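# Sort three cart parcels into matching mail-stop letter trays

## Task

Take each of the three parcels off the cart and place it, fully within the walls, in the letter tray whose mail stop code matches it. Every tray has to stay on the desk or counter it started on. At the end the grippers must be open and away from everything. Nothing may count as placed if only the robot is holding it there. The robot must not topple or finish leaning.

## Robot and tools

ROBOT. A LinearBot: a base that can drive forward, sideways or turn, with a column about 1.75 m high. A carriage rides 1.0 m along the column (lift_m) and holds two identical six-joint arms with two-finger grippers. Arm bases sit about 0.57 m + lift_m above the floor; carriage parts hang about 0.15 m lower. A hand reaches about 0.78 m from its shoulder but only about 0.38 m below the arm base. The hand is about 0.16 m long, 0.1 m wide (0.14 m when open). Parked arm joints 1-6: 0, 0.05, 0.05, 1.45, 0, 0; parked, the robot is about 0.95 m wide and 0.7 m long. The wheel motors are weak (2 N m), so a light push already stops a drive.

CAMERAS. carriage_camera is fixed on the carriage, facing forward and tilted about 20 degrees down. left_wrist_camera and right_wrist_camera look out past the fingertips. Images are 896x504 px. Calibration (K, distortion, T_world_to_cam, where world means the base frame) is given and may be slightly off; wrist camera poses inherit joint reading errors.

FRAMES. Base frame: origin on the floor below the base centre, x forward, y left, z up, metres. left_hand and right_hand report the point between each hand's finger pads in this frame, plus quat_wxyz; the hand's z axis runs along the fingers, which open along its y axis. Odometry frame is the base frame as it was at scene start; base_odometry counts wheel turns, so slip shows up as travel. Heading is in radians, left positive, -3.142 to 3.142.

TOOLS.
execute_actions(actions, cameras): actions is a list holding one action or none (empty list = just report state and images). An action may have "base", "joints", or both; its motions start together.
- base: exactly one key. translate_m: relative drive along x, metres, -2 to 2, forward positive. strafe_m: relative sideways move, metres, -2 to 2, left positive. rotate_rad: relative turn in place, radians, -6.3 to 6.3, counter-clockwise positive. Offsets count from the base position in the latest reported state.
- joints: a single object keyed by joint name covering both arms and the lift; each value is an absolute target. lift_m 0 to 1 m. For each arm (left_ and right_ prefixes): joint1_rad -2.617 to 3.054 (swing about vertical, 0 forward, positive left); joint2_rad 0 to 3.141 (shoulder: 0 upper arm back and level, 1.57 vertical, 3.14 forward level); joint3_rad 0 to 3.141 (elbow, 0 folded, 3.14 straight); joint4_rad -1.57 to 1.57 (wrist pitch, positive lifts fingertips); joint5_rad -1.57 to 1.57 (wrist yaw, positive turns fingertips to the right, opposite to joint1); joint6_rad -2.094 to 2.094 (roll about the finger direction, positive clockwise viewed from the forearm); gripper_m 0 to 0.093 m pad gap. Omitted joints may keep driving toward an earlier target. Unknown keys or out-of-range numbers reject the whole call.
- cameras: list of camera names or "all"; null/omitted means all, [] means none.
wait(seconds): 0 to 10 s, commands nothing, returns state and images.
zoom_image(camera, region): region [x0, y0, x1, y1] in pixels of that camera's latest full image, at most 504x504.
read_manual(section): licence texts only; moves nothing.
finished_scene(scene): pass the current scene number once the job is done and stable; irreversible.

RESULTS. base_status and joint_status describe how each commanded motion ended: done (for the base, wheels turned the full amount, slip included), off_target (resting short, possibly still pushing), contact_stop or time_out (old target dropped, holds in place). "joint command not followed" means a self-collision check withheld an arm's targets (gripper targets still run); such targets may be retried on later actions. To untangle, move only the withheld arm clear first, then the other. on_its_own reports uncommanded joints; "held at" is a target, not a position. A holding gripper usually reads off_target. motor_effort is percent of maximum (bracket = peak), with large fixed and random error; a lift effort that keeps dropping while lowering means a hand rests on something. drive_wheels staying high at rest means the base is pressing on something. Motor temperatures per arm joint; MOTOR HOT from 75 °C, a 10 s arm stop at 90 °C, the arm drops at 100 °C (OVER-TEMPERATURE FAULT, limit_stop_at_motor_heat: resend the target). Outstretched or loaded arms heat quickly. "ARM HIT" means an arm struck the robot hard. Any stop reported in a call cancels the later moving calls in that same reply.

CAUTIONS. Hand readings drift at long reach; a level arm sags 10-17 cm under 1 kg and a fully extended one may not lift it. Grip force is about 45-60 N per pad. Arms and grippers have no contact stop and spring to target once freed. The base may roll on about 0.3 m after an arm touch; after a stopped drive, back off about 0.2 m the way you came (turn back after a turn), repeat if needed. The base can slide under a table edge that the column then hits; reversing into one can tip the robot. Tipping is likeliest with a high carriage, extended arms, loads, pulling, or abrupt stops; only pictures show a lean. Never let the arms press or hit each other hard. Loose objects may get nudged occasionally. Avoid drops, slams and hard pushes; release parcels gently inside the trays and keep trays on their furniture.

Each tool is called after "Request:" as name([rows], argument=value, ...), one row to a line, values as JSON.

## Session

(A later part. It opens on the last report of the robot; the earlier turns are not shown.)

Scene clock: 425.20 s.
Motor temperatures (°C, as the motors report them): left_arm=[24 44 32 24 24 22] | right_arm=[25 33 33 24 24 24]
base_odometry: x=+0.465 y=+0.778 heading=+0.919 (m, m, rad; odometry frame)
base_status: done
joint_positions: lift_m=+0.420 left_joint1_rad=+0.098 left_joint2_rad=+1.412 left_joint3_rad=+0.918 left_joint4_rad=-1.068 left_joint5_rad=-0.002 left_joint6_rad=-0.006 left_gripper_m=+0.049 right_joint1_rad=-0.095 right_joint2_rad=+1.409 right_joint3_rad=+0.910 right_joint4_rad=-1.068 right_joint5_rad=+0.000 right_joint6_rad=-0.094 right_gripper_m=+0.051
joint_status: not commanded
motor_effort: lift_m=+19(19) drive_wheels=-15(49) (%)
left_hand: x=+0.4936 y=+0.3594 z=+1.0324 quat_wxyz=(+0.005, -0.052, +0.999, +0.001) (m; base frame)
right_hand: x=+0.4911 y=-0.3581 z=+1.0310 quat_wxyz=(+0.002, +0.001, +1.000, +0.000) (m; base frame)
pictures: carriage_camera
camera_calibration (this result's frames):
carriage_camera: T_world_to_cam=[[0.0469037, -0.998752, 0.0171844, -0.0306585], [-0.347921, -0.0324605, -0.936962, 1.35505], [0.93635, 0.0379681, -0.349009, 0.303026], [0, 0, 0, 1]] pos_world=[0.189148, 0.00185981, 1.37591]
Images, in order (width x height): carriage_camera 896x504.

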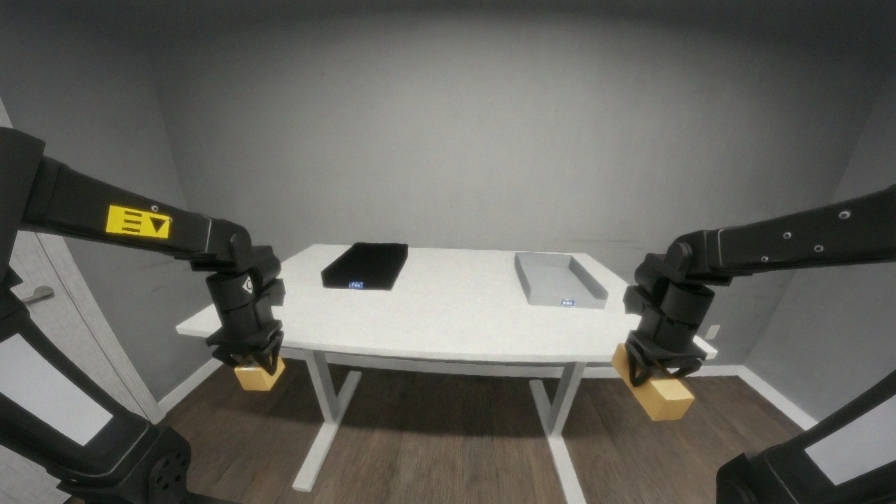

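Request:
execute_actions([
  {"base": {"strafe_m": 0.36}, "joints": {"lift_m": 0.33}},
], cameras=["carriage_camera"])

Request:
zoom_image(camera="carriage_camera", region=[400, 215, 520, 285])

Scene clock: 476.20 s.
Motor temperatures (°C, as the motors report them): left_arm=[24 36 33 24 24 22] | right_arm=[25 33 33 24 24 24]
base_odometry: x=+0.179 y=+0.996 heading=+0.919 (m, m, rad; odometry frame)
base_status: done
joint_positions: lift_m=+0.330 left_joint1_rad=+0.098 left_joint2_rad=+1.412 left_joint3_rad=+0.918 left_joint4_rad=-1.068 left_joint5_rad=-0.002 left_joint6_rad=-0.006 left_gripper_m=+0.049 right_joint1_rad=-0.095 right_joint2_rad=+1.408 right_joint3_rad=+0.910 right_joint4_rad=-1.068 right_joint5_rad=+0.000 right_joint6_rad=-0.094 right_gripper_m=+0.051
joint_status: all done
motor_effort: lift_m=+19(20) drive_wheels=-9(36) (%)
left_hand: x=+0.4935 y=+0.3594 z=+0.9424 quat_wxyz=(+0.004, -0.052, +0.999, +0.001) (m; base frame)
right_hand: x=+0.4913 y=-0.3582 z=+0.9413 quat_wxyz=(+0.003, +0.001, +1.000, +0.000) (m; base frame)
pictures: carriage_camera
camera_calibration (this result's frames):
carriage_camera: T_world_to_cam=[[0.0469037, -0.998752, 0.0171844, -0.0291122], [-0.347921, -0.0324605, -0.936962, 1.27074], [0.93635, 0.0379681, -0.349009, 0.271621], [0, 0, 0, 1]] pos_world=[0.189148, 0.00185981, 1.28593]
Images, in order (width x height): carriage_camera 896x504.

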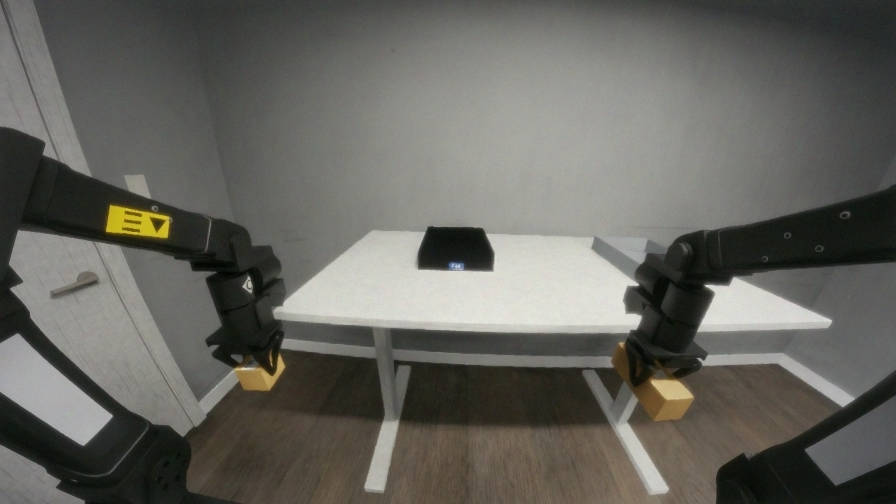

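Region (400, 215, 520, 285) of carriage_camera's 896x504 image, scaled by 4.200, with more detail than that image has; it fills the top 294 rows of this view, and the rest is white.

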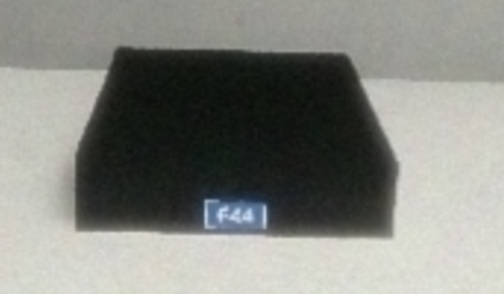

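Request:
execute_actions([
  {"base": {"strafe_m": 0.28}, "joints": {"lift_m": 0.68}},
], cameras=[])

Request:
execute_actions([
  {"base": {"translate_m": 0.33}, "joints": {"right_joint1_rad": 0.13, "right_joint2_rad": 2.632, "right_joint3_rad": 1.77, "right_joint4_rad": -0.70, "right_joint6_rad": 0.13}},
], cameras=["carriage_camera", "right_wrist_camera"])

Scene clock: 501.03 s.
Motor temperatures (°C, as the motors report them): left_arm=[24 34 33 24 24 22] | right_arm=[25 33 33 24 24 24]
base_odometry: x=-0.044 y=+1.166 heading=+0.919 (m, m, rad; odometry frame)
base_status: done
joint_positions: lift_m=+0.680 left_joint1_rad=+0.098 left_joint2_rad=+1.412 left_joint3_rad=+0.918 left_joint4_rad=-1.068 left_joint5_rad=-0.002 left_joint6_rad=-0.006 left_gripper_m=+0.049 right_joint1_rad=-0.095 right_joint2_rad=+1.408 right_joint3_rad=+0.910 right_joint4_rad=-1.069 right_joint5_rad=+0.000 right_joint6_rad=-0.094 right_gripper_m=+0.051
joint_status: all done
motor_effort: lift_m=+19(23) drive_wheels=-6(35) (%)
left_hand: x=+0.4935 y=+0.3594 z=+1.2924 quat_wxyz=(+0.004, -0.052, +0.999, +0.001) (m; base frame)
right_hand: x=+0.4911 y=-0.3582 z=+1.2913 quat_wxyz=(+0.002, +0.001, +1.000, +0.000) (m; base frame)
pictures: none
No camera images: the call's "cameras" was empty. Leave "cameras" out to get every camera's image.

Scene clock: 503.60 s.
Motor temperatures (°C, as the motors report them): left_arm=[24 34 33 24 24 22] | right_arm=[25 34 34 24 24 24]
base_odometry: x=+0.156 y=+1.429 heading=+0.920 (m, m, rad; odometry frame)
base_status: done
joint_positions: lift_m=+0.680 left_joint1_rad=+0.098 left_joint2_rad=+1.412 left_joint3_rad=+0.918 left_joint4_rad=-1.068 left_joint5_rad=-0.002 left_joint6_rad=-0.006 left_gripper_m=+0.049 right_joint1_rad=+0.129 right_joint2_rad=+2.640 right_joint3_rad=+1.750 right_joint4_rad=-0.700 right_joint5_rad=+0.000 right_joint6_rad=+0.123 right_gripper_m=+0.051
joint_status: all done
motor_effort: lift_m=+19(19) drive_wheels=-13(36) (%)
left_hand: x=+0.4935 y=+0.3594 z=+1.2924 quat_wxyz=(+0.004, -0.052, +0.999, +0.001) (m; base frame)
right_hand: x=+0.7134 y=-0.2794 z=+1.0692 quat_wxyz=(-0.010, -0.003, +1.000, -0.001) (m; base frame)
pictures: carriage_camera, right_wrist_camera
camera_calibration (this result's frames):
carriage_camera: T_world_to_cam=[[0.0469037, -0.998752, 0.0171844, -0.0351267], [-0.347921, -0.0324605, -0.936962, 1.59867], [0.93635, 0.0379681, -0.349009, 0.393773], [0, 0, 0, 1]] pos_world=[0.189148, 0.00185981, 1.63593]
right_wrist_camera: T_world_to_cam=[[-0.0614811, -0.9981, -0.00412232, -0.227858], [-0.798883, 0.046733, 0.599668, -0.0544479], [-0.598336, 0.0401615, -0.800238, 1.41685], [0, 0, 0, 1]] pos_world=[0.790245, -0.281783, 1.16553]
Images, in order (width x height): carriage_camera 896x504, right_wrist_camera 896x504.

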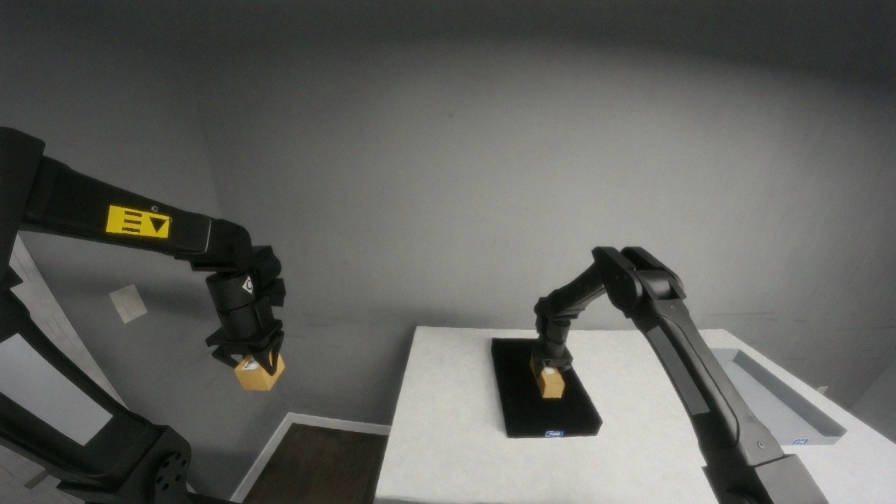

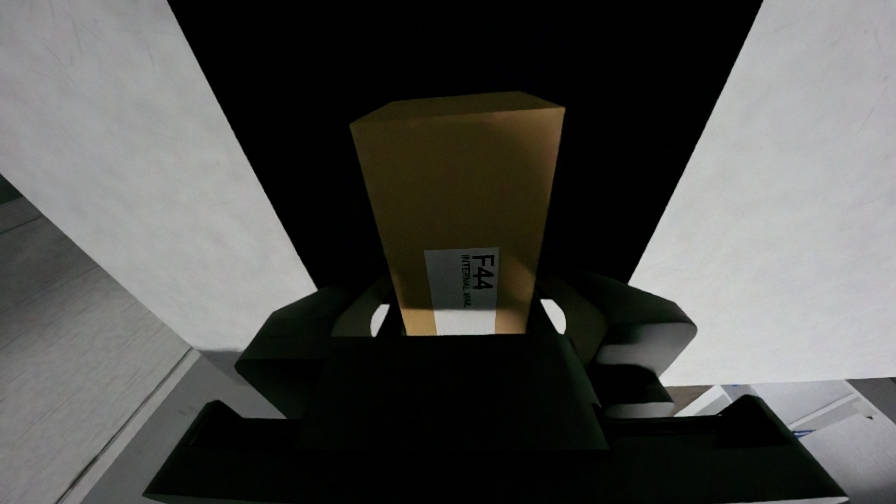

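Request:
execute_actions([
  {"joints": {"lift_m": 0.595}},
], cameras=["carriage_camera"])

Request:
zoom_image(camera="carriage_camera", region=[480, 320, 620, 430])

Scene clock: 511.23 s.
Motor temperatures (°C, as the motors report them): left_arm=[24 34 33 24 24 22] | right_arm=[25 38 34 24 24 24]
base_odometry: x=+0.156 y=+1.429 heading=+0.920 (m, m, rad; odometry frame)
base_status: not commanded
joint_positions: lift_m=+0.595 left_joint1_rad=+0.098 left_joint2_rad=+1.412 left_joint3_rad=+0.918 left_joint4_rad=-1.068 left_joint5_rad=-0.002 left_joint6_rad=-0.006 left_gripper_m=+0.049 right_joint1_rad=+0.129 right_joint2_rad=+2.634 right_joint3_rad=+1.750 right_joint4_rad=-0.700 right_joint5_rad=+0.000 right_joint6_rad=+0.123 right_gripper_m=+0.051
joint_status: all done
motor_effort: lift_m=+20(19) drive_wheels=-12(12) (%)
left_hand: x=+0.4934 y=+0.3594 z=+1.2074 quat_wxyz=(+0.004, -0.052, +0.999, +0.001) (m; base frame)
right_hand: x=+0.7153 y=-0.2791 z=+0.9870 quat_wxyz=(-0.006, -0.003, +1.000, -0.001) (m; base frame)
pictures: carriage_camera
camera_calibration (this result's frames):
carriage_camera: T_world_to_cam=[[0.0469037, -0.998752, 0.0171844, -0.0336654], [-0.347921, -0.0324605, -0.936962, 1.51899], [0.93635, 0.0379681, -0.349009, 0.364094], [0, 0, 0, 1]] pos_world=[0.189148, 0.00185981, 1.55089]
Images, in order (width x height): carriage_camera 896x504.

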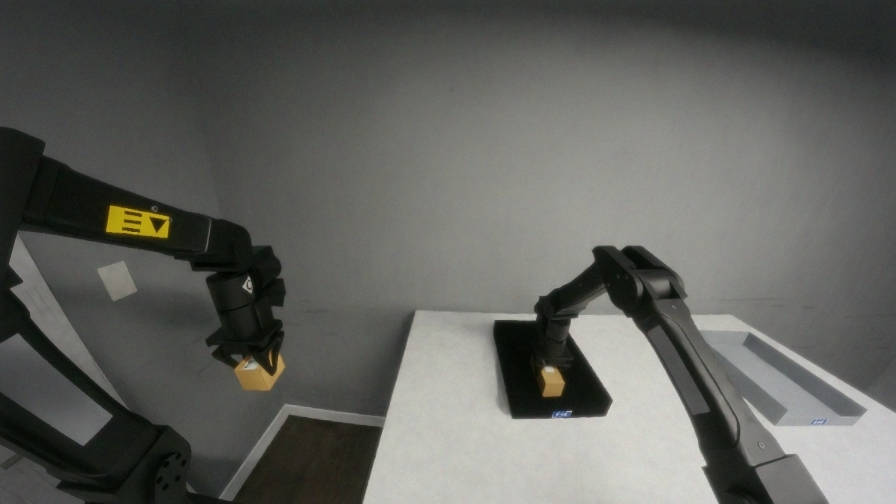

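Region (480, 320, 620, 430) of carriage_camera's 896x504 image, scaled by 3.600, with more detail than that image has; it fills the top 396 rows of this view, and the rest is white.

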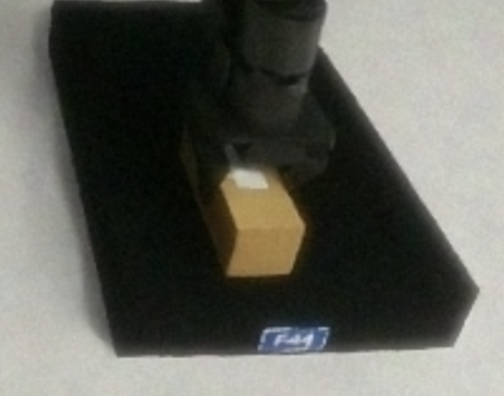

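Request:
execute_actions([
  {"joints": {"lift_m": 0.582}},
], cameras=[])

Scene clock: 513.80 s.
Motor temperatures (°C, as the motors report them): left_arm=[24 34 33 24 24 22] | right_arm=[25 39 34 24 24 24]
base_odometry: x=+0.156 y=+1.429 heading=+0.920 (m, m, rad; odometry frame)
base_status: not commanded
joint_positions: lift_m=+0.582 left_joint1_rad=+0.098 left_joint2_rad=+1.412 left_joint3_rad=+0.918 left_joint4_rad=-1.068 left_joint5_rad=-0.002 left_joint6_rad=-0.006 left_gripper_m=+0.049 right_joint1_rad=+0.129 right_joint2_rad=+2.624 right_joint3_rad=+1.758 right_joint4_rad=-0.710 right_joint5_rad=+0.002 right_joint6_rad=+0.124 right_gripper_m=+0.051
joint_status: all done
motor_effort: lift_m=+19(19) drive_wheels=-9(10) (%)
left_hand: x=+0.4935 y=+0.3594 z=+1.1945 quat_wxyz=(+0.004, -0.052, +0.999, +0.001) (m; base frame)
right_hand: x=+0.7186 y=-0.2789 z=+0.9799 quat_wxyz=(-0.003, -0.003, +1.000, -0.001) (m; base frame)
pictures: none
No camera images: the call's "cameras" was empty. Leave "cameras" out to get every camera's image.

Request:
execute_actions([
  {"joints": {"right_gripper_m": 0.093}},
], cameras=[])

Request:
execute_actions([
  {"joints": {"lift_m": 0.66}},
], cameras=["right_wrist_camera"])

Request:
execute_actions([
  {"base": {"translate_m": -2.0}, "joints": {"right_joint1_rad": 0, "right_joint2_rad": 0.05, "right_joint3_rad": 0.05, "right_joint4_rad": 1.45, "right_joint6_rad": 0}},
], cameras=["carriage_camera"])

Scene clock: 529.63 s.
Motor temperatures (°C, as the motors report them): left_arm=[24 34 33 24 24 22] | right_arm=[25 44 35 24 24 24]
base_odometry: x=+0.156 y=+1.429 heading=+0.920 (m, m, rad; odometry frame)
base_status: not commanded
joint_positions: lift_m=+0.582 left_joint1_rad=+0.098 left_joint2_rad=+1.412 left_joint3_rad=+0.918 left_joint4_rad=-1.068 left_joint5_rad=-0.002 left_joint6_rad=-0.006 left_gripper_m=+0.049 right_joint1_rad=+0.129 right_joint2_rad=+2.624 right_joint3_rad=+1.758 right_joint4_rad=-0.707 right_joint5_rad=+0.002 right_joint6_rad=+0.125 right_gripper_m=+0.093
joint_status: all done
motor_effort: lift_m=+19(19) drive_wheels=-9(8) (%)
left_hand: x=+0.4935 y=+0.3594 z=+1.1945 quat_wxyz=(+0.004, -0.052, +0.999, +0.001) (m; base frame)
right_hand: x=+0.7194 y=-0.2788 z=+0.9799 quat_wxyz=(-0.001, -0.002, +1.000, -0.001) (m; base frame)
pictures: none
No camera images: the call's "cameras" was empty. Leave "cameras" out to get every camera's image.

Scene clock: 530.47 s.
Motor temperatures (°C, as the motors report them): left_arm=[24 34 33 24 24 22] | right_arm=[25 44 35 24 24 24]
base_odometry: x=+0.156 y=+1.429 heading=+0.920 (m, m, rad; odometry frame)
base_status: not commanded
joint_positions: lift_m=+0.660 left_joint1_rad=+0.098 left_joint2_rad=+1.412 left_joint3_rad=+0.918 left_joint4_rad=-1.069 left_joint5_rad=-0.002 left_joint6_rad=-0.006 left_gripper_m=+0.049 right_joint1_rad=+0.129 right_joint2_rad=+2.628 right_joint3_rad=+1.758 right_joint4_rad=-0.701 right_joint5_rad=+0.002 right_joint6_rad=+0.125 right_gripper_m=+0.093
joint_status: all done
motor_effort: lift_m=+19(23) drive_wheels=+4(9) (%)
left_hand: x=+0.4933 y=+0.3593 z=+1.2724 quat_wxyz=(+0.004, -0.052, +0.999, +0.001) (m; base frame)
right_hand: x=+0.7200 y=-0.2787 z=+1.0564 quat_wxyz=(+0.000, -0.002, +1.000, -0.001) (m; base frame)
pictures: right_wrist_camera
camera_calibration (this result's frames):
right_wrist_camera: T_world_to_cam=[[-0.0624985, -0.998021, -0.00690687, -0.223154], [-0.811001, 0.0467509, 0.583174, -0.0153602], [-0.581697, 0.042049, -0.812318, 1.41178], [0, 0, 0, 1]] pos_world=[0.794824, -0.281358, 1.15423]
Images, in order (width x height): right_wrist_camera 896x504.

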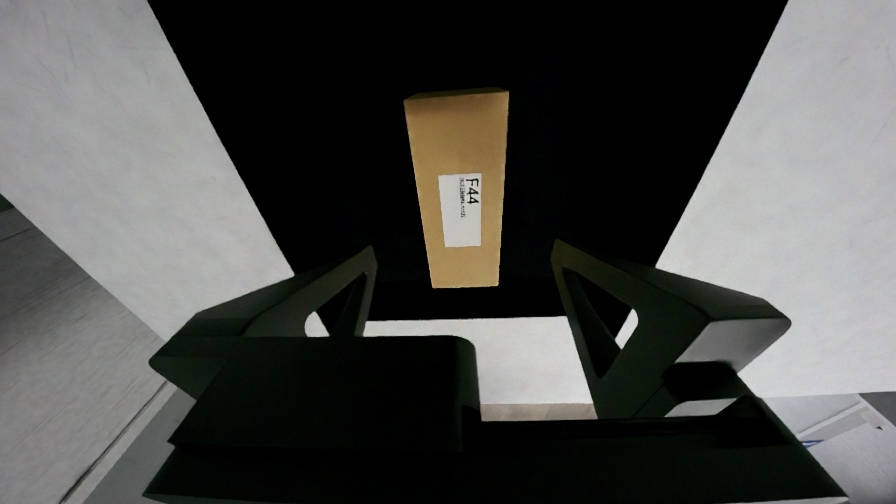

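Scene clock: 536.87 s.
Motor temperatures (°C, as the motors report them): left_arm=[24 34 33 24 24 22] | right_arm=[25 43 34 24 24 24]
base_odometry: x=-1.054 y=-0.163 heading=+0.921 (m, m, rad; odometry frame)
base_status: done
joint_positions: lift_m=+0.660 left_joint1_rad=+0.098 left_joint2_rad=+1.412 left_joint3_rad=+0.918 left_joint4_rad=-1.067 left_joint5_rad=-0.002 left_joint6_rad=-0.005 left_gripper_m=+0.049 right_joint1_rad=-0.006 right_joint2_rad=+0.064 right_joint3_rad=+0.073 right_joint4_rad=+1.453 right_joint5_rad=+0.002 right_joint6_rad=+0.006 right_gripper_m=+0.093
joint_status: all done
motor_effort: lift_m=+19(19) drive_wheels=-12(51) (%)
left_hand: x=+0.4938 y=+0.3593 z=+1.2724 quat_wxyz=(+0.005, -0.052, +0.999, +0.001) (m; base frame)
right_hand: x=+0.2974 y=-0.3374 z=+1.6446 quat_wxyz=(+0.999, +0.001, +0.054, +0.000) (m; base frame)
pictures: carriage_camera
camera_calibration (this result's frames):
carriage_camera: T_world_to_cam=[[0.0469037, -0.998752, 0.0171844, -0.0347838], [-0.347921, -0.0324605, -0.936962, 1.57997], [0.93635, 0.0379681, -0.349009, 0.386809], [0, 0, 0, 1]] pos_world=[0.189148, 0.00185981, 1.61597]
Images, in order (width x height): carriage_camera 896x504.

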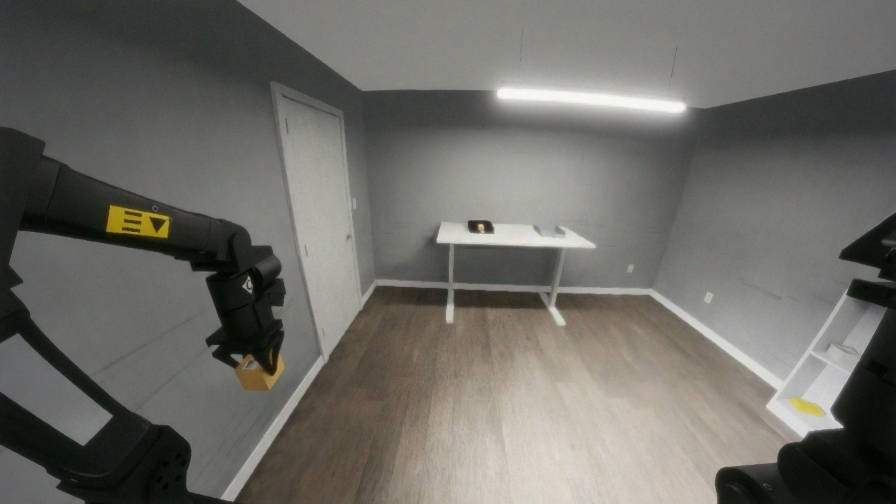

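Request:
execute_actions([
  {"base": {"rotate_rad": -3.142}, "joints": {"lift_m": 0.4}},
], cameras=[])

Request:
execute_actions([
  {"base": {"strafe_m": 0.8}},
], cameras=[])

Request:
execute_actions([
  {"base": {"translate_m": 0.62}},
], cameras=["carriage_camera"])

Scene clock: 544.97 s.
Motor temperatures (°C, as the motors report them): left_arm=[24 34 33 24 24 22] | right_arm=[25 41 34 24 24 24]
base_odometry: x=-1.054 y=-0.163 heading=-2.220 (m, m, rad; odometry frame)
base_status: done
joint_positions: lift_m=+0.400 left_joint1_rad=+0.098 left_joint2_rad=+1.411 left_joint3_rad=+0.918 left_joint4_rad=-1.059 left_joint5_rad=-0.002 left_joint6_rad=-0.005 left_gripper_m=+0.049 right_joint1_rad=-0.006 right_joint2_rad=+0.064 right_joint3_rad=+0.063 right_joint4_rad=+1.444 right_joint5_rad=+0.002 right_joint6_rad=+0.006 right_gripper_m=+0.093
joint_status: all done
motor_effort: lift_m=+20(20) drive_wheels=+14(46) (%)
left_hand: x=+0.4956 y=+0.3595 z=+1.0126 quat_wxyz=(+0.009, -0.052, +0.999, +0.001) (m; base frame)
right_hand: x=+0.3027 y=-0.3374 z=+1.3815 quat_wxyz=(+0.998, +0.001, +0.064, +0.000) (m; base frame)
pictures: none
No camera images: the call's "cameras" was empty. Leave "cameras" out to get every camera's image.

Scene clock: 548.83 s.
Motor temperatures (°C, as the motors report them): left_arm=[24 34 33 24 24 22] | right_arm=[25 40 34 24 24 24]
base_odometry: x=-0.417 y=-0.648 heading=-2.221 (m, m, rad; odometry frame)
base_status: done
joint_positions: lift_m=+0.400 left_joint1_rad=+0.098 left_joint2_rad=+1.411 left_joint3_rad=+0.918 left_joint4_rad=-1.063 left_joint5_rad=-0.002 left_joint6_rad=-0.005 left_gripper_m=+0.049 right_joint1_rad=-0.006 right_joint2_rad=+0.064 right_joint3_rad=+0.063 right_joint4_rad=+1.445 right_joint5_rad=+0.002 right_joint6_rad=+0.006 right_gripper_m=+0.093
joint_status: not commanded
motor_effort: lift_m=+20(20) drive_wheels=-13(40) (%)
left_hand: x=+0.4948 y=+0.3594 z=+1.0126 quat_wxyz=(+0.008, -0.052, +0.999, +0.001) (m; base frame)
right_hand: x=+0.3026 y=-0.3374 z=+1.3815 quat_wxyz=(+0.998, +0.001, +0.063, +0.000) (m; base frame)
pictures: none
No camera images: the call's "cameras" was empty. Leave "cameras" out to get every camera's image.

Scene clock: 552.27 s.
Motor temperatures (°C, as the motors report them): left_arm=[24 34 33 24 24 22] | right_arm=[25 39 33 24 24 24]
base_odometry: x=-0.792 y=-1.142 heading=-2.220 (m, m, rad; odometry frame)
base_status: done
joint_positions: lift_m=+0.400 left_joint1_rad=+0.098 left_joint2_rad=+1.411 left_joint3_rad=+0.918 left_joint4_rad=-1.066 left_joint5_rad=-0.001 left_joint6_rad=-0.005 left_gripper_m=+0.049 right_joint1_rad=-0.006 right_joint2_rad=+0.064 right_joint3_rad=+0.063 right_joint4_rad=+1.448 right_joint5_rad=+0.002 right_joint6_rad=+0.006 right_gripper_m=+0.093
joint_status: not commanded
motor_effort: lift_m=+20(20) drive_wheels=-11(33) (%)
left_hand: x=+0.4940 y=+0.3593 z=+1.0126 quat_wxyz=(+0.006, -0.052, +0.999, +0.001) (m; base frame)
right_hand: x=+0.3017 y=-0.3374 z=+1.3816 quat_wxyz=(+0.998, +0.001, +0.062, +0.000) (m; base frame)
pictures: carriage_camera
camera_calibration (this result's frames):
carriage_camera: T_world_to_cam=[[0.0469037, -0.998752, 0.0171844, -0.0303147], [-0.347921, -0.0324605, -0.936962, 1.3363], [0.93635, 0.0379681, -0.349009, 0.296042], [0, 0, 0, 1]] pos_world=[0.189148, 0.00185981, 1.3559]
Images, in order (width x height): carriage_camera 896x504.

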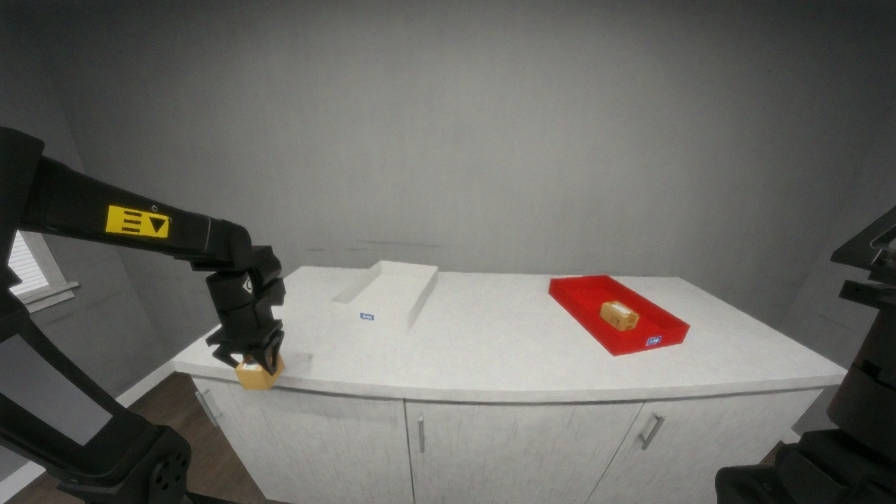

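Request:
zoom_image(camera="carriage_camera", region=[320, 255, 450, 340])

Region (320, 255, 450, 340) of carriage_camera's 896x504 image, scaled by 3.877, with more detail than that image has; it fills the top 330 rows of this view, and the rest is white.

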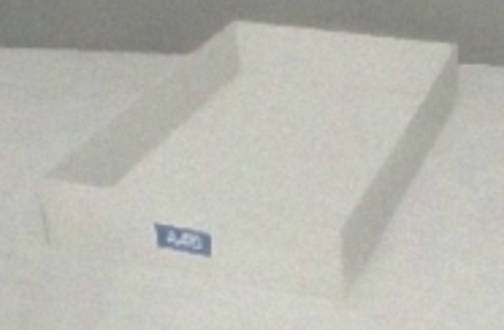

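Request:
execute_actions([
  {"base": {"translate_m": 0.17}, "joints": {"lift_m": 0.65}},
], cameras=[])

Request:
execute_actions([
  {"joints": {"left_joint1_rad": -0.25, "left_joint2_rad": 2.6, "left_joint3_rad": 1.705, "left_joint4_rad": -0.663, "left_joint6_rad": -0.21}},
], cameras=["carriage_camera", "left_wrist_camera"])

Scene clock: 571.87 s.
Motor temperatures (°C, as the motors report them): left_arm=[24 33 33 23 24 22] | right_arm=[25 36 33 24 24 24]
base_odometry: x=-0.895 y=-1.278 heading=-2.220 (m, m, rad; odometry frame)
base_status: done
joint_positions: lift_m=+0.650 left_joint1_rad=+0.098 left_joint2_rad=+1.411 left_joint3_rad=+0.918 left_joint4_rad=-1.066 left_joint5_rad=-0.001 left_joint6_rad=-0.005 left_gripper_m=+0.049 right_joint1_rad=-0.006 right_joint2_rad=+0.064 right_joint3_rad=+0.063 right_joint4_rad=+1.448 right_joint5_rad=+0.001 right_joint6_rad=+0.006 right_gripper_m=+0.093
joint_status: all done
motor_effort: lift_m=+19(23) drive_wheels=-12(36) (%)
left_hand: x=+0.4940 y=+0.3593 z=+1.2627 quat_wxyz=(+0.006, -0.052, +0.999, +0.001) (m; base frame)
right_hand: x=+0.3017 y=-0.3374 z=+1.6317 quat_wxyz=(+0.998, +0.001, +0.062, +0.000) (m; base frame)
pictures: none
No camera images: the call's "cameras" was empty. Leave "cameras" out to get every camera's image.

Scene clock: 573.43 s.
Motor temperatures (°C, as the motors report them): left_arm=[24 34 33 24 24 22] | right_arm=[25 36 33 24 24 24]
base_odometry: x=-0.895 y=-1.277 heading=-2.220 (m, m, rad; odometry frame)
base_status: not commanded
joint_positions: lift_m=+0.650 left_joint1_rad=-0.255 left_joint2_rad=+2.599 left_joint3_rad=+1.678 left_joint4_rad=-0.662 left_joint5_rad=-0.001 left_joint6_rad=-0.205 left_gripper_m=+0.049 right_joint1_rad=-0.006 right_joint2_rad=+0.064 right_joint3_rad=+0.063 right_joint4_rad=+1.448 right_joint5_rad=+0.001 right_joint6_rad=+0.006 right_gripper_m=+0.093
joint_status: all done
motor_effort: lift_m=+19(19) drive_wheels=+7(10) (%)
left_hand: x=+0.6948 y=+0.2264 z=+1.0426 quat_wxyz=(-0.006, +0.025, +1.000, +0.002) (m; base frame)
right_hand: x=+0.3016 y=-0.3374 z=+1.6317 quat_wxyz=(+0.998, +0.001, +0.061, +0.000) (m; base frame)
pictures: carriage_camera, left_wrist_camera
camera_calibration (this result's frames):
carriage_camera: T_world_to_cam=[[0.0469037, -0.998752, 0.0171844, -0.0346115], [-0.347921, -0.0324605, -0.936962, 1.57057], [0.93635, 0.0379681, -0.349009, 0.383308], [0, 0, 0, 1]] pos_world=[0.189148, 0.00185981, 1.60594]
left_wrist_camera: T_world_to_cam=[[-0.0790212, -0.996759, 0.0150803, 0.266888], [-0.783435, 0.0714494, 0.617353, -0.111674], [-0.61643, 0.0369696, -0.786541, 1.36686], [0, 0, 0, 1]] pos_world=[0.776172, 0.22347, 1.14001]
Images, in order (width x height): carriage_camera 896x504, left_wrist_camera 896x504.

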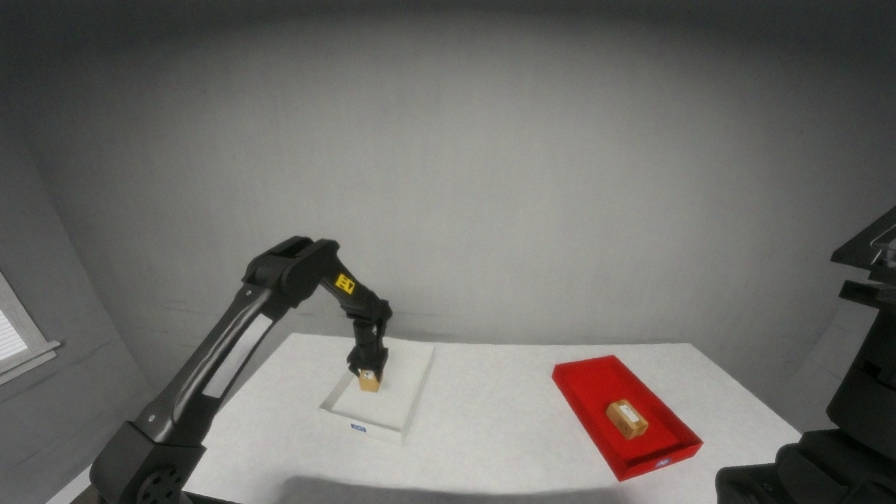

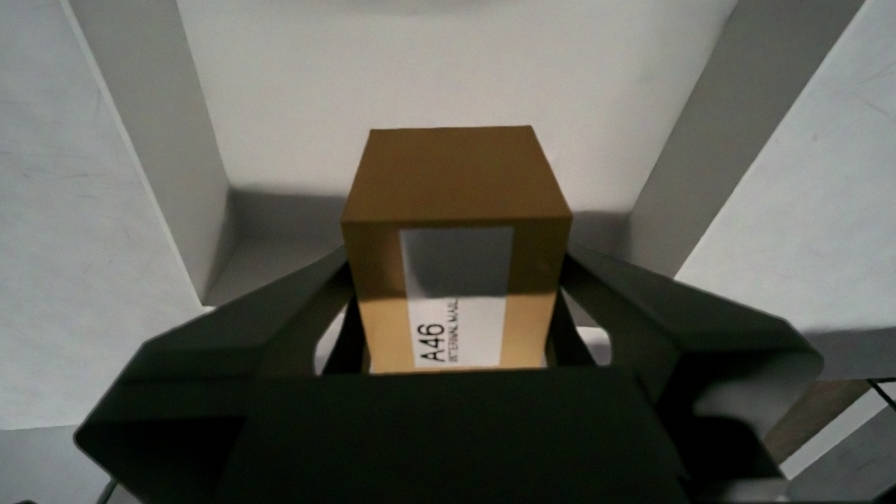

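Request:
execute_actions([
  {"joints": {"lift_m": 0.562}},
], cameras=["left_wrist_camera"])

Scene clock: 577.30 s.
Motor temperatures (°C, as the motors report them): left_arm=[24 36 34 24 24 22] | right_arm=[25 35 33 24 24 24]
base_odometry: x=-0.895 y=-1.277 heading=-2.220 (m, m, rad; odometry frame)
base_status: not commanded
joint_positions: lift_m=+0.562 left_joint1_rad=-0.255 left_joint2_rad=+2.599 left_joint3_rad=+1.687 left_joint4_rad=-0.661 left_joint5_rad=-0.001 left_joint6_rad=-0.205 left_gripper_m=+0.049 right_joint1_rad=-0.006 right_joint2_rad=+0.064 right_joint3_rad=+0.063 right_joint4_rad=+1.448 right_joint5_rad=+0.001 right_joint6_rad=+0.006 right_gripper_m=+0.093
joint_status: all done
motor_effort: lift_m=+19(20) drive_wheels=+4(5) (%)
left_hand: x=+0.6989 y=+0.2254 z=+0.9566 quat_wxyz=(+0.000, +0.025, +1.000, +0.001) (m; base frame)
right_hand: x=+0.3016 y=-0.3374 z=+1.5437 quat_wxyz=(+0.998, +0.001, +0.061, +0.000) (m; base frame)
pictures: left_wrist_camera
camera_calibration (this result's frames):
left_wrist_camera: T_world_to_cam=[[-0.0791868, -0.996716, 0.0169485, 0.265772], [-0.789773, 0.0731017, 0.609028, -0.0432529], [-0.608267, 0.0348415, -0.792967, 1.30261], [0, 0, 0, 1]] pos_world=[0.779217, 0.222676, 1.05476]
Images, in order (width x height): left_wrist_camera 896x504.

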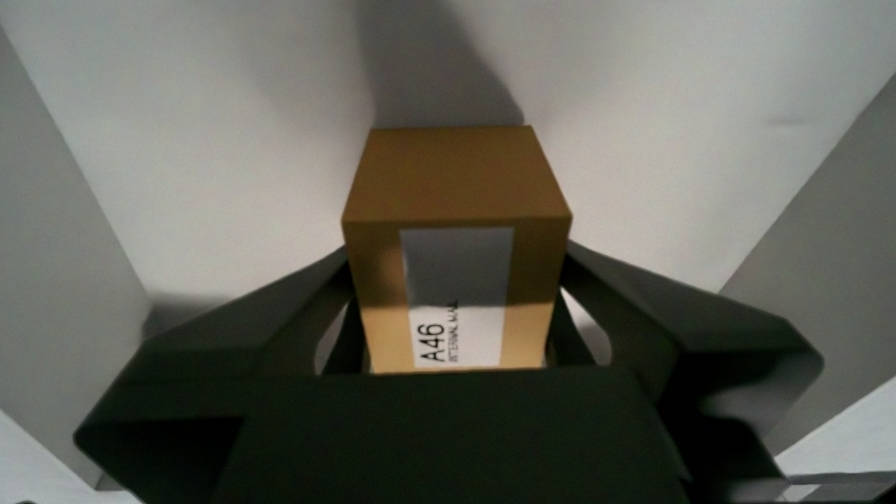

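Request:
execute_actions([
  {"joints": {"lift_m": 0.553}},
], cameras=[])

Request:
execute_actions([
  {"joints": {"left_gripper_m": 0.093}},
], cameras=["left_wrist_camera"])

Request:
execute_actions([
  {"joints": {"lift_m": 0.63}},
], cameras=[])

Request:
execute_actions([
  {"base": {"translate_m": -0.3}, "joints": {"left_joint1_rad": 0, "left_joint2_rad": 0.05, "left_joint3_rad": 0.05, "left_joint4_rad": 1.45, "left_joint6_rad": 0}},
], cameras=["carriage_camera"])

Scene clock: 586.70 s.
Motor temperatures (°C, as the motors report them): left_arm=[24 41 34 23 24 22] | right_arm=[25 34 33 24 24 24]
base_odometry: x=-0.895 y=-1.277 heading=-2.220 (m, m, rad; odometry frame)
base_status: not commanded
joint_positions: lift_m=+0.553 left_joint1_rad=-0.255 left_joint2_rad=+2.589 left_joint3_rad=+1.691 left_joint4_rad=-0.670 left_joint5_rad=-0.001 left_joint6_rad=-0.205 left_gripper_m=+0.049 right_joint1_rad=-0.006 right_joint2_rad=+0.064 right_joint3_rad=+0.063 right_joint4_rad=+1.449 right_joint5_rad=+0.001 right_joint6_rad=+0.006 right_gripper_m=+0.093
joint_status: all done
motor_effort: lift_m=+18(18) drive_wheels=+5(4) (%)
left_hand: x=+0.7005 y=+0.2250 z=+0.9526 quat_wxyz=(+0.001, +0.025, +1.000, +0.000) (m; base frame)
right_hand: x=+0.3015 y=-0.3374 z=+1.5348 quat_wxyz=(+0.998, +0.001, +0.061, +0.000) (m; base frame)
pictures: none
No camera images: the call's "cameras" was empty. Leave "cameras" out to get every camera's image.

Scene clock: 587.33 s.
Motor temperatures (°C, as the motors report them): left_arm=[24 42 34 23 24 22] | right_arm=[25 34 33 24 24 24]
base_odometry: x=-0.895 y=-1.277 heading=-2.220 (m, m, rad; odometry frame)
base_status: not commanded
joint_positions: lift_m=+0.553 left_joint1_rad=-0.255 left_joint2_rad=+2.589 left_joint3_rad=+1.691 left_joint4_rad=-0.666 left_joint5_rad=-0.001 left_joint6_rad=-0.205 left_gripper_m=+0.093 right_joint1_rad=-0.006 right_joint2_rad=+0.064 right_joint3_rad=+0.063 right_joint4_rad=+1.449 right_joint5_rad=+0.001 right_joint6_rad=+0.006 right_gripper_m=+0.093
joint_status: all done
motor_effort: lift_m=+18(18) drive_wheels=+3(5) (%)
left_hand: x=+0.7016 y=+0.2247 z=+0.9526 quat_wxyz=(+0.004, +0.025, +1.000, +0.000) (m; base frame)
right_hand: x=+0.3015 y=-0.3374 z=+1.5348 quat_wxyz=(+0.998, +0.001, +0.061, +0.000) (m; base frame)
pictures: left_wrist_camera
camera_calibration (this result's frames):
left_wrist_camera: T_world_to_cam=[[-0.0789501, -0.996708, 0.0184177, 0.263787], [-0.79472, 0.0740826, 0.602438, -0.0291426], [-0.60182, 0.0329257, -0.797953, 1.30178], [0, 0, 0, 1]] pos_world=[0.781104, 0.222215, 1.05146]
Images, in order (width x height): left_wrist_camera 896x504.

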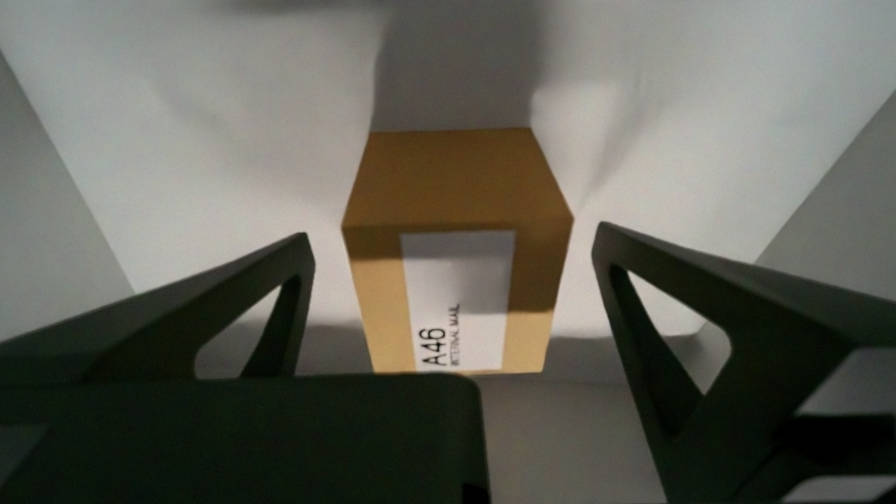

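Scene clock: 588.17 s.
Motor temperatures (°C, as the motors report them): left_arm=[24 42 34 23 24 22] | right_arm=[25 34 33 24 24 24]
base_odometry: x=-0.895 y=-1.277 heading=-2.220 (m, m, rad; odometry frame)
base_status: not commanded
joint_positions: lift_m=+0.630 left_joint1_rad=-0.255 left_joint2_rad=+2.591 left_joint3_rad=+1.691 left_joint4_rad=-0.661 left_joint5_rad=-0.001 left_joint6_rad=-0.205 left_gripper_m=+0.093 right_joint1_rad=-0.006 right_joint2_rad=+0.064 right_joint3_rad=+0.063 right_joint4_rad=+1.448 right_joint5_rad=+0.001 right_joint6_rad=+0.006 right_gripper_m=+0.093
joint_status: all done
motor_effort: lift_m=+19(23) drive_wheels=+3(3) (%)
left_hand: x=+0.7022 y=+0.2245 z=+1.0287 quat_wxyz=(+0.005, +0.025, +1.000, +0.000) (m; base frame)
right_hand: x=+0.3016 y=-0.3374 z=+1.6117 quat_wxyz=(+0.998, +0.001, +0.061, +0.000) (m; base frame)
pictures: none
No camera images: the call's "cameras" was empty. Leave "cameras" out to get every camera's image.

Scene clock: 590.73 s.
Motor temperatures (°C, as the motors report them): left_arm=[24 42 34 24 24 22] | right_arm=[25 34 33 24 24 24]
base_odometry: x=-0.713 y=-1.039 heading=-2.219 (m, m, rad; odometry frame)
base_status: done
joint_positions: lift_m=+0.630 left_joint1_rad=+0.002 left_joint2_rad=+0.066 left_joint3_rad=+0.077 left_joint4_rad=+1.457 left_joint5_rad=-0.005 left_joint6_rad=-0.006 left_gripper_m=+0.093 right_joint1_rad=-0.006 right_joint2_rad=+0.064 right_joint3_rad=+0.063 right_joint4_rad=+1.449 right_joint5_rad=+0.001 right_joint6_rad=+0.006 right_gripper_m=+0.093
joint_status: all done
motor_effort: lift_m=+19(19) drive_wheels=-6(49) (%)
left_hand: x=+0.2961 y=+0.3379 z=+1.6157 quat_wxyz=(+0.999, -0.003, +0.052, -0.002) (m; base frame)
right_hand: x=+0.3014 y=-0.3374 z=+1.6117 quat_wxyz=(+0.998, +0.001, +0.061, +0.000) (m; base frame)
pictures: carriage_camera
camera_calibration (this result's frames):
carriage_camera: T_world_to_cam=[[0.0469037, -0.998752, 0.0171844, -0.0342684], [-0.347921, -0.0324605, -0.936962, 1.55187], [0.93635, 0.0379681, -0.349009, 0.37634], [0, 0, 0, 1]] pos_world=[0.189148, 0.00185981, 1.58597]
Images, in order (width x height): carriage_camera 896x504.

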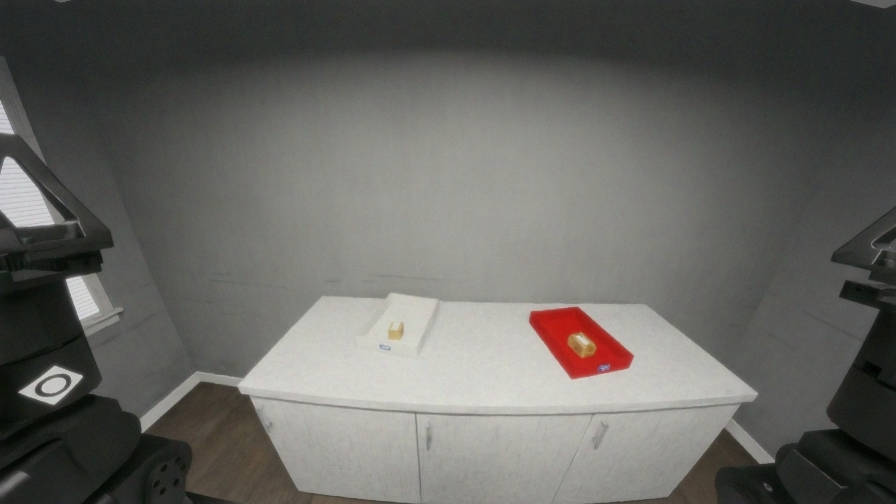

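Request:
finished_scene(scene=1)

The scene is finished: the task was done.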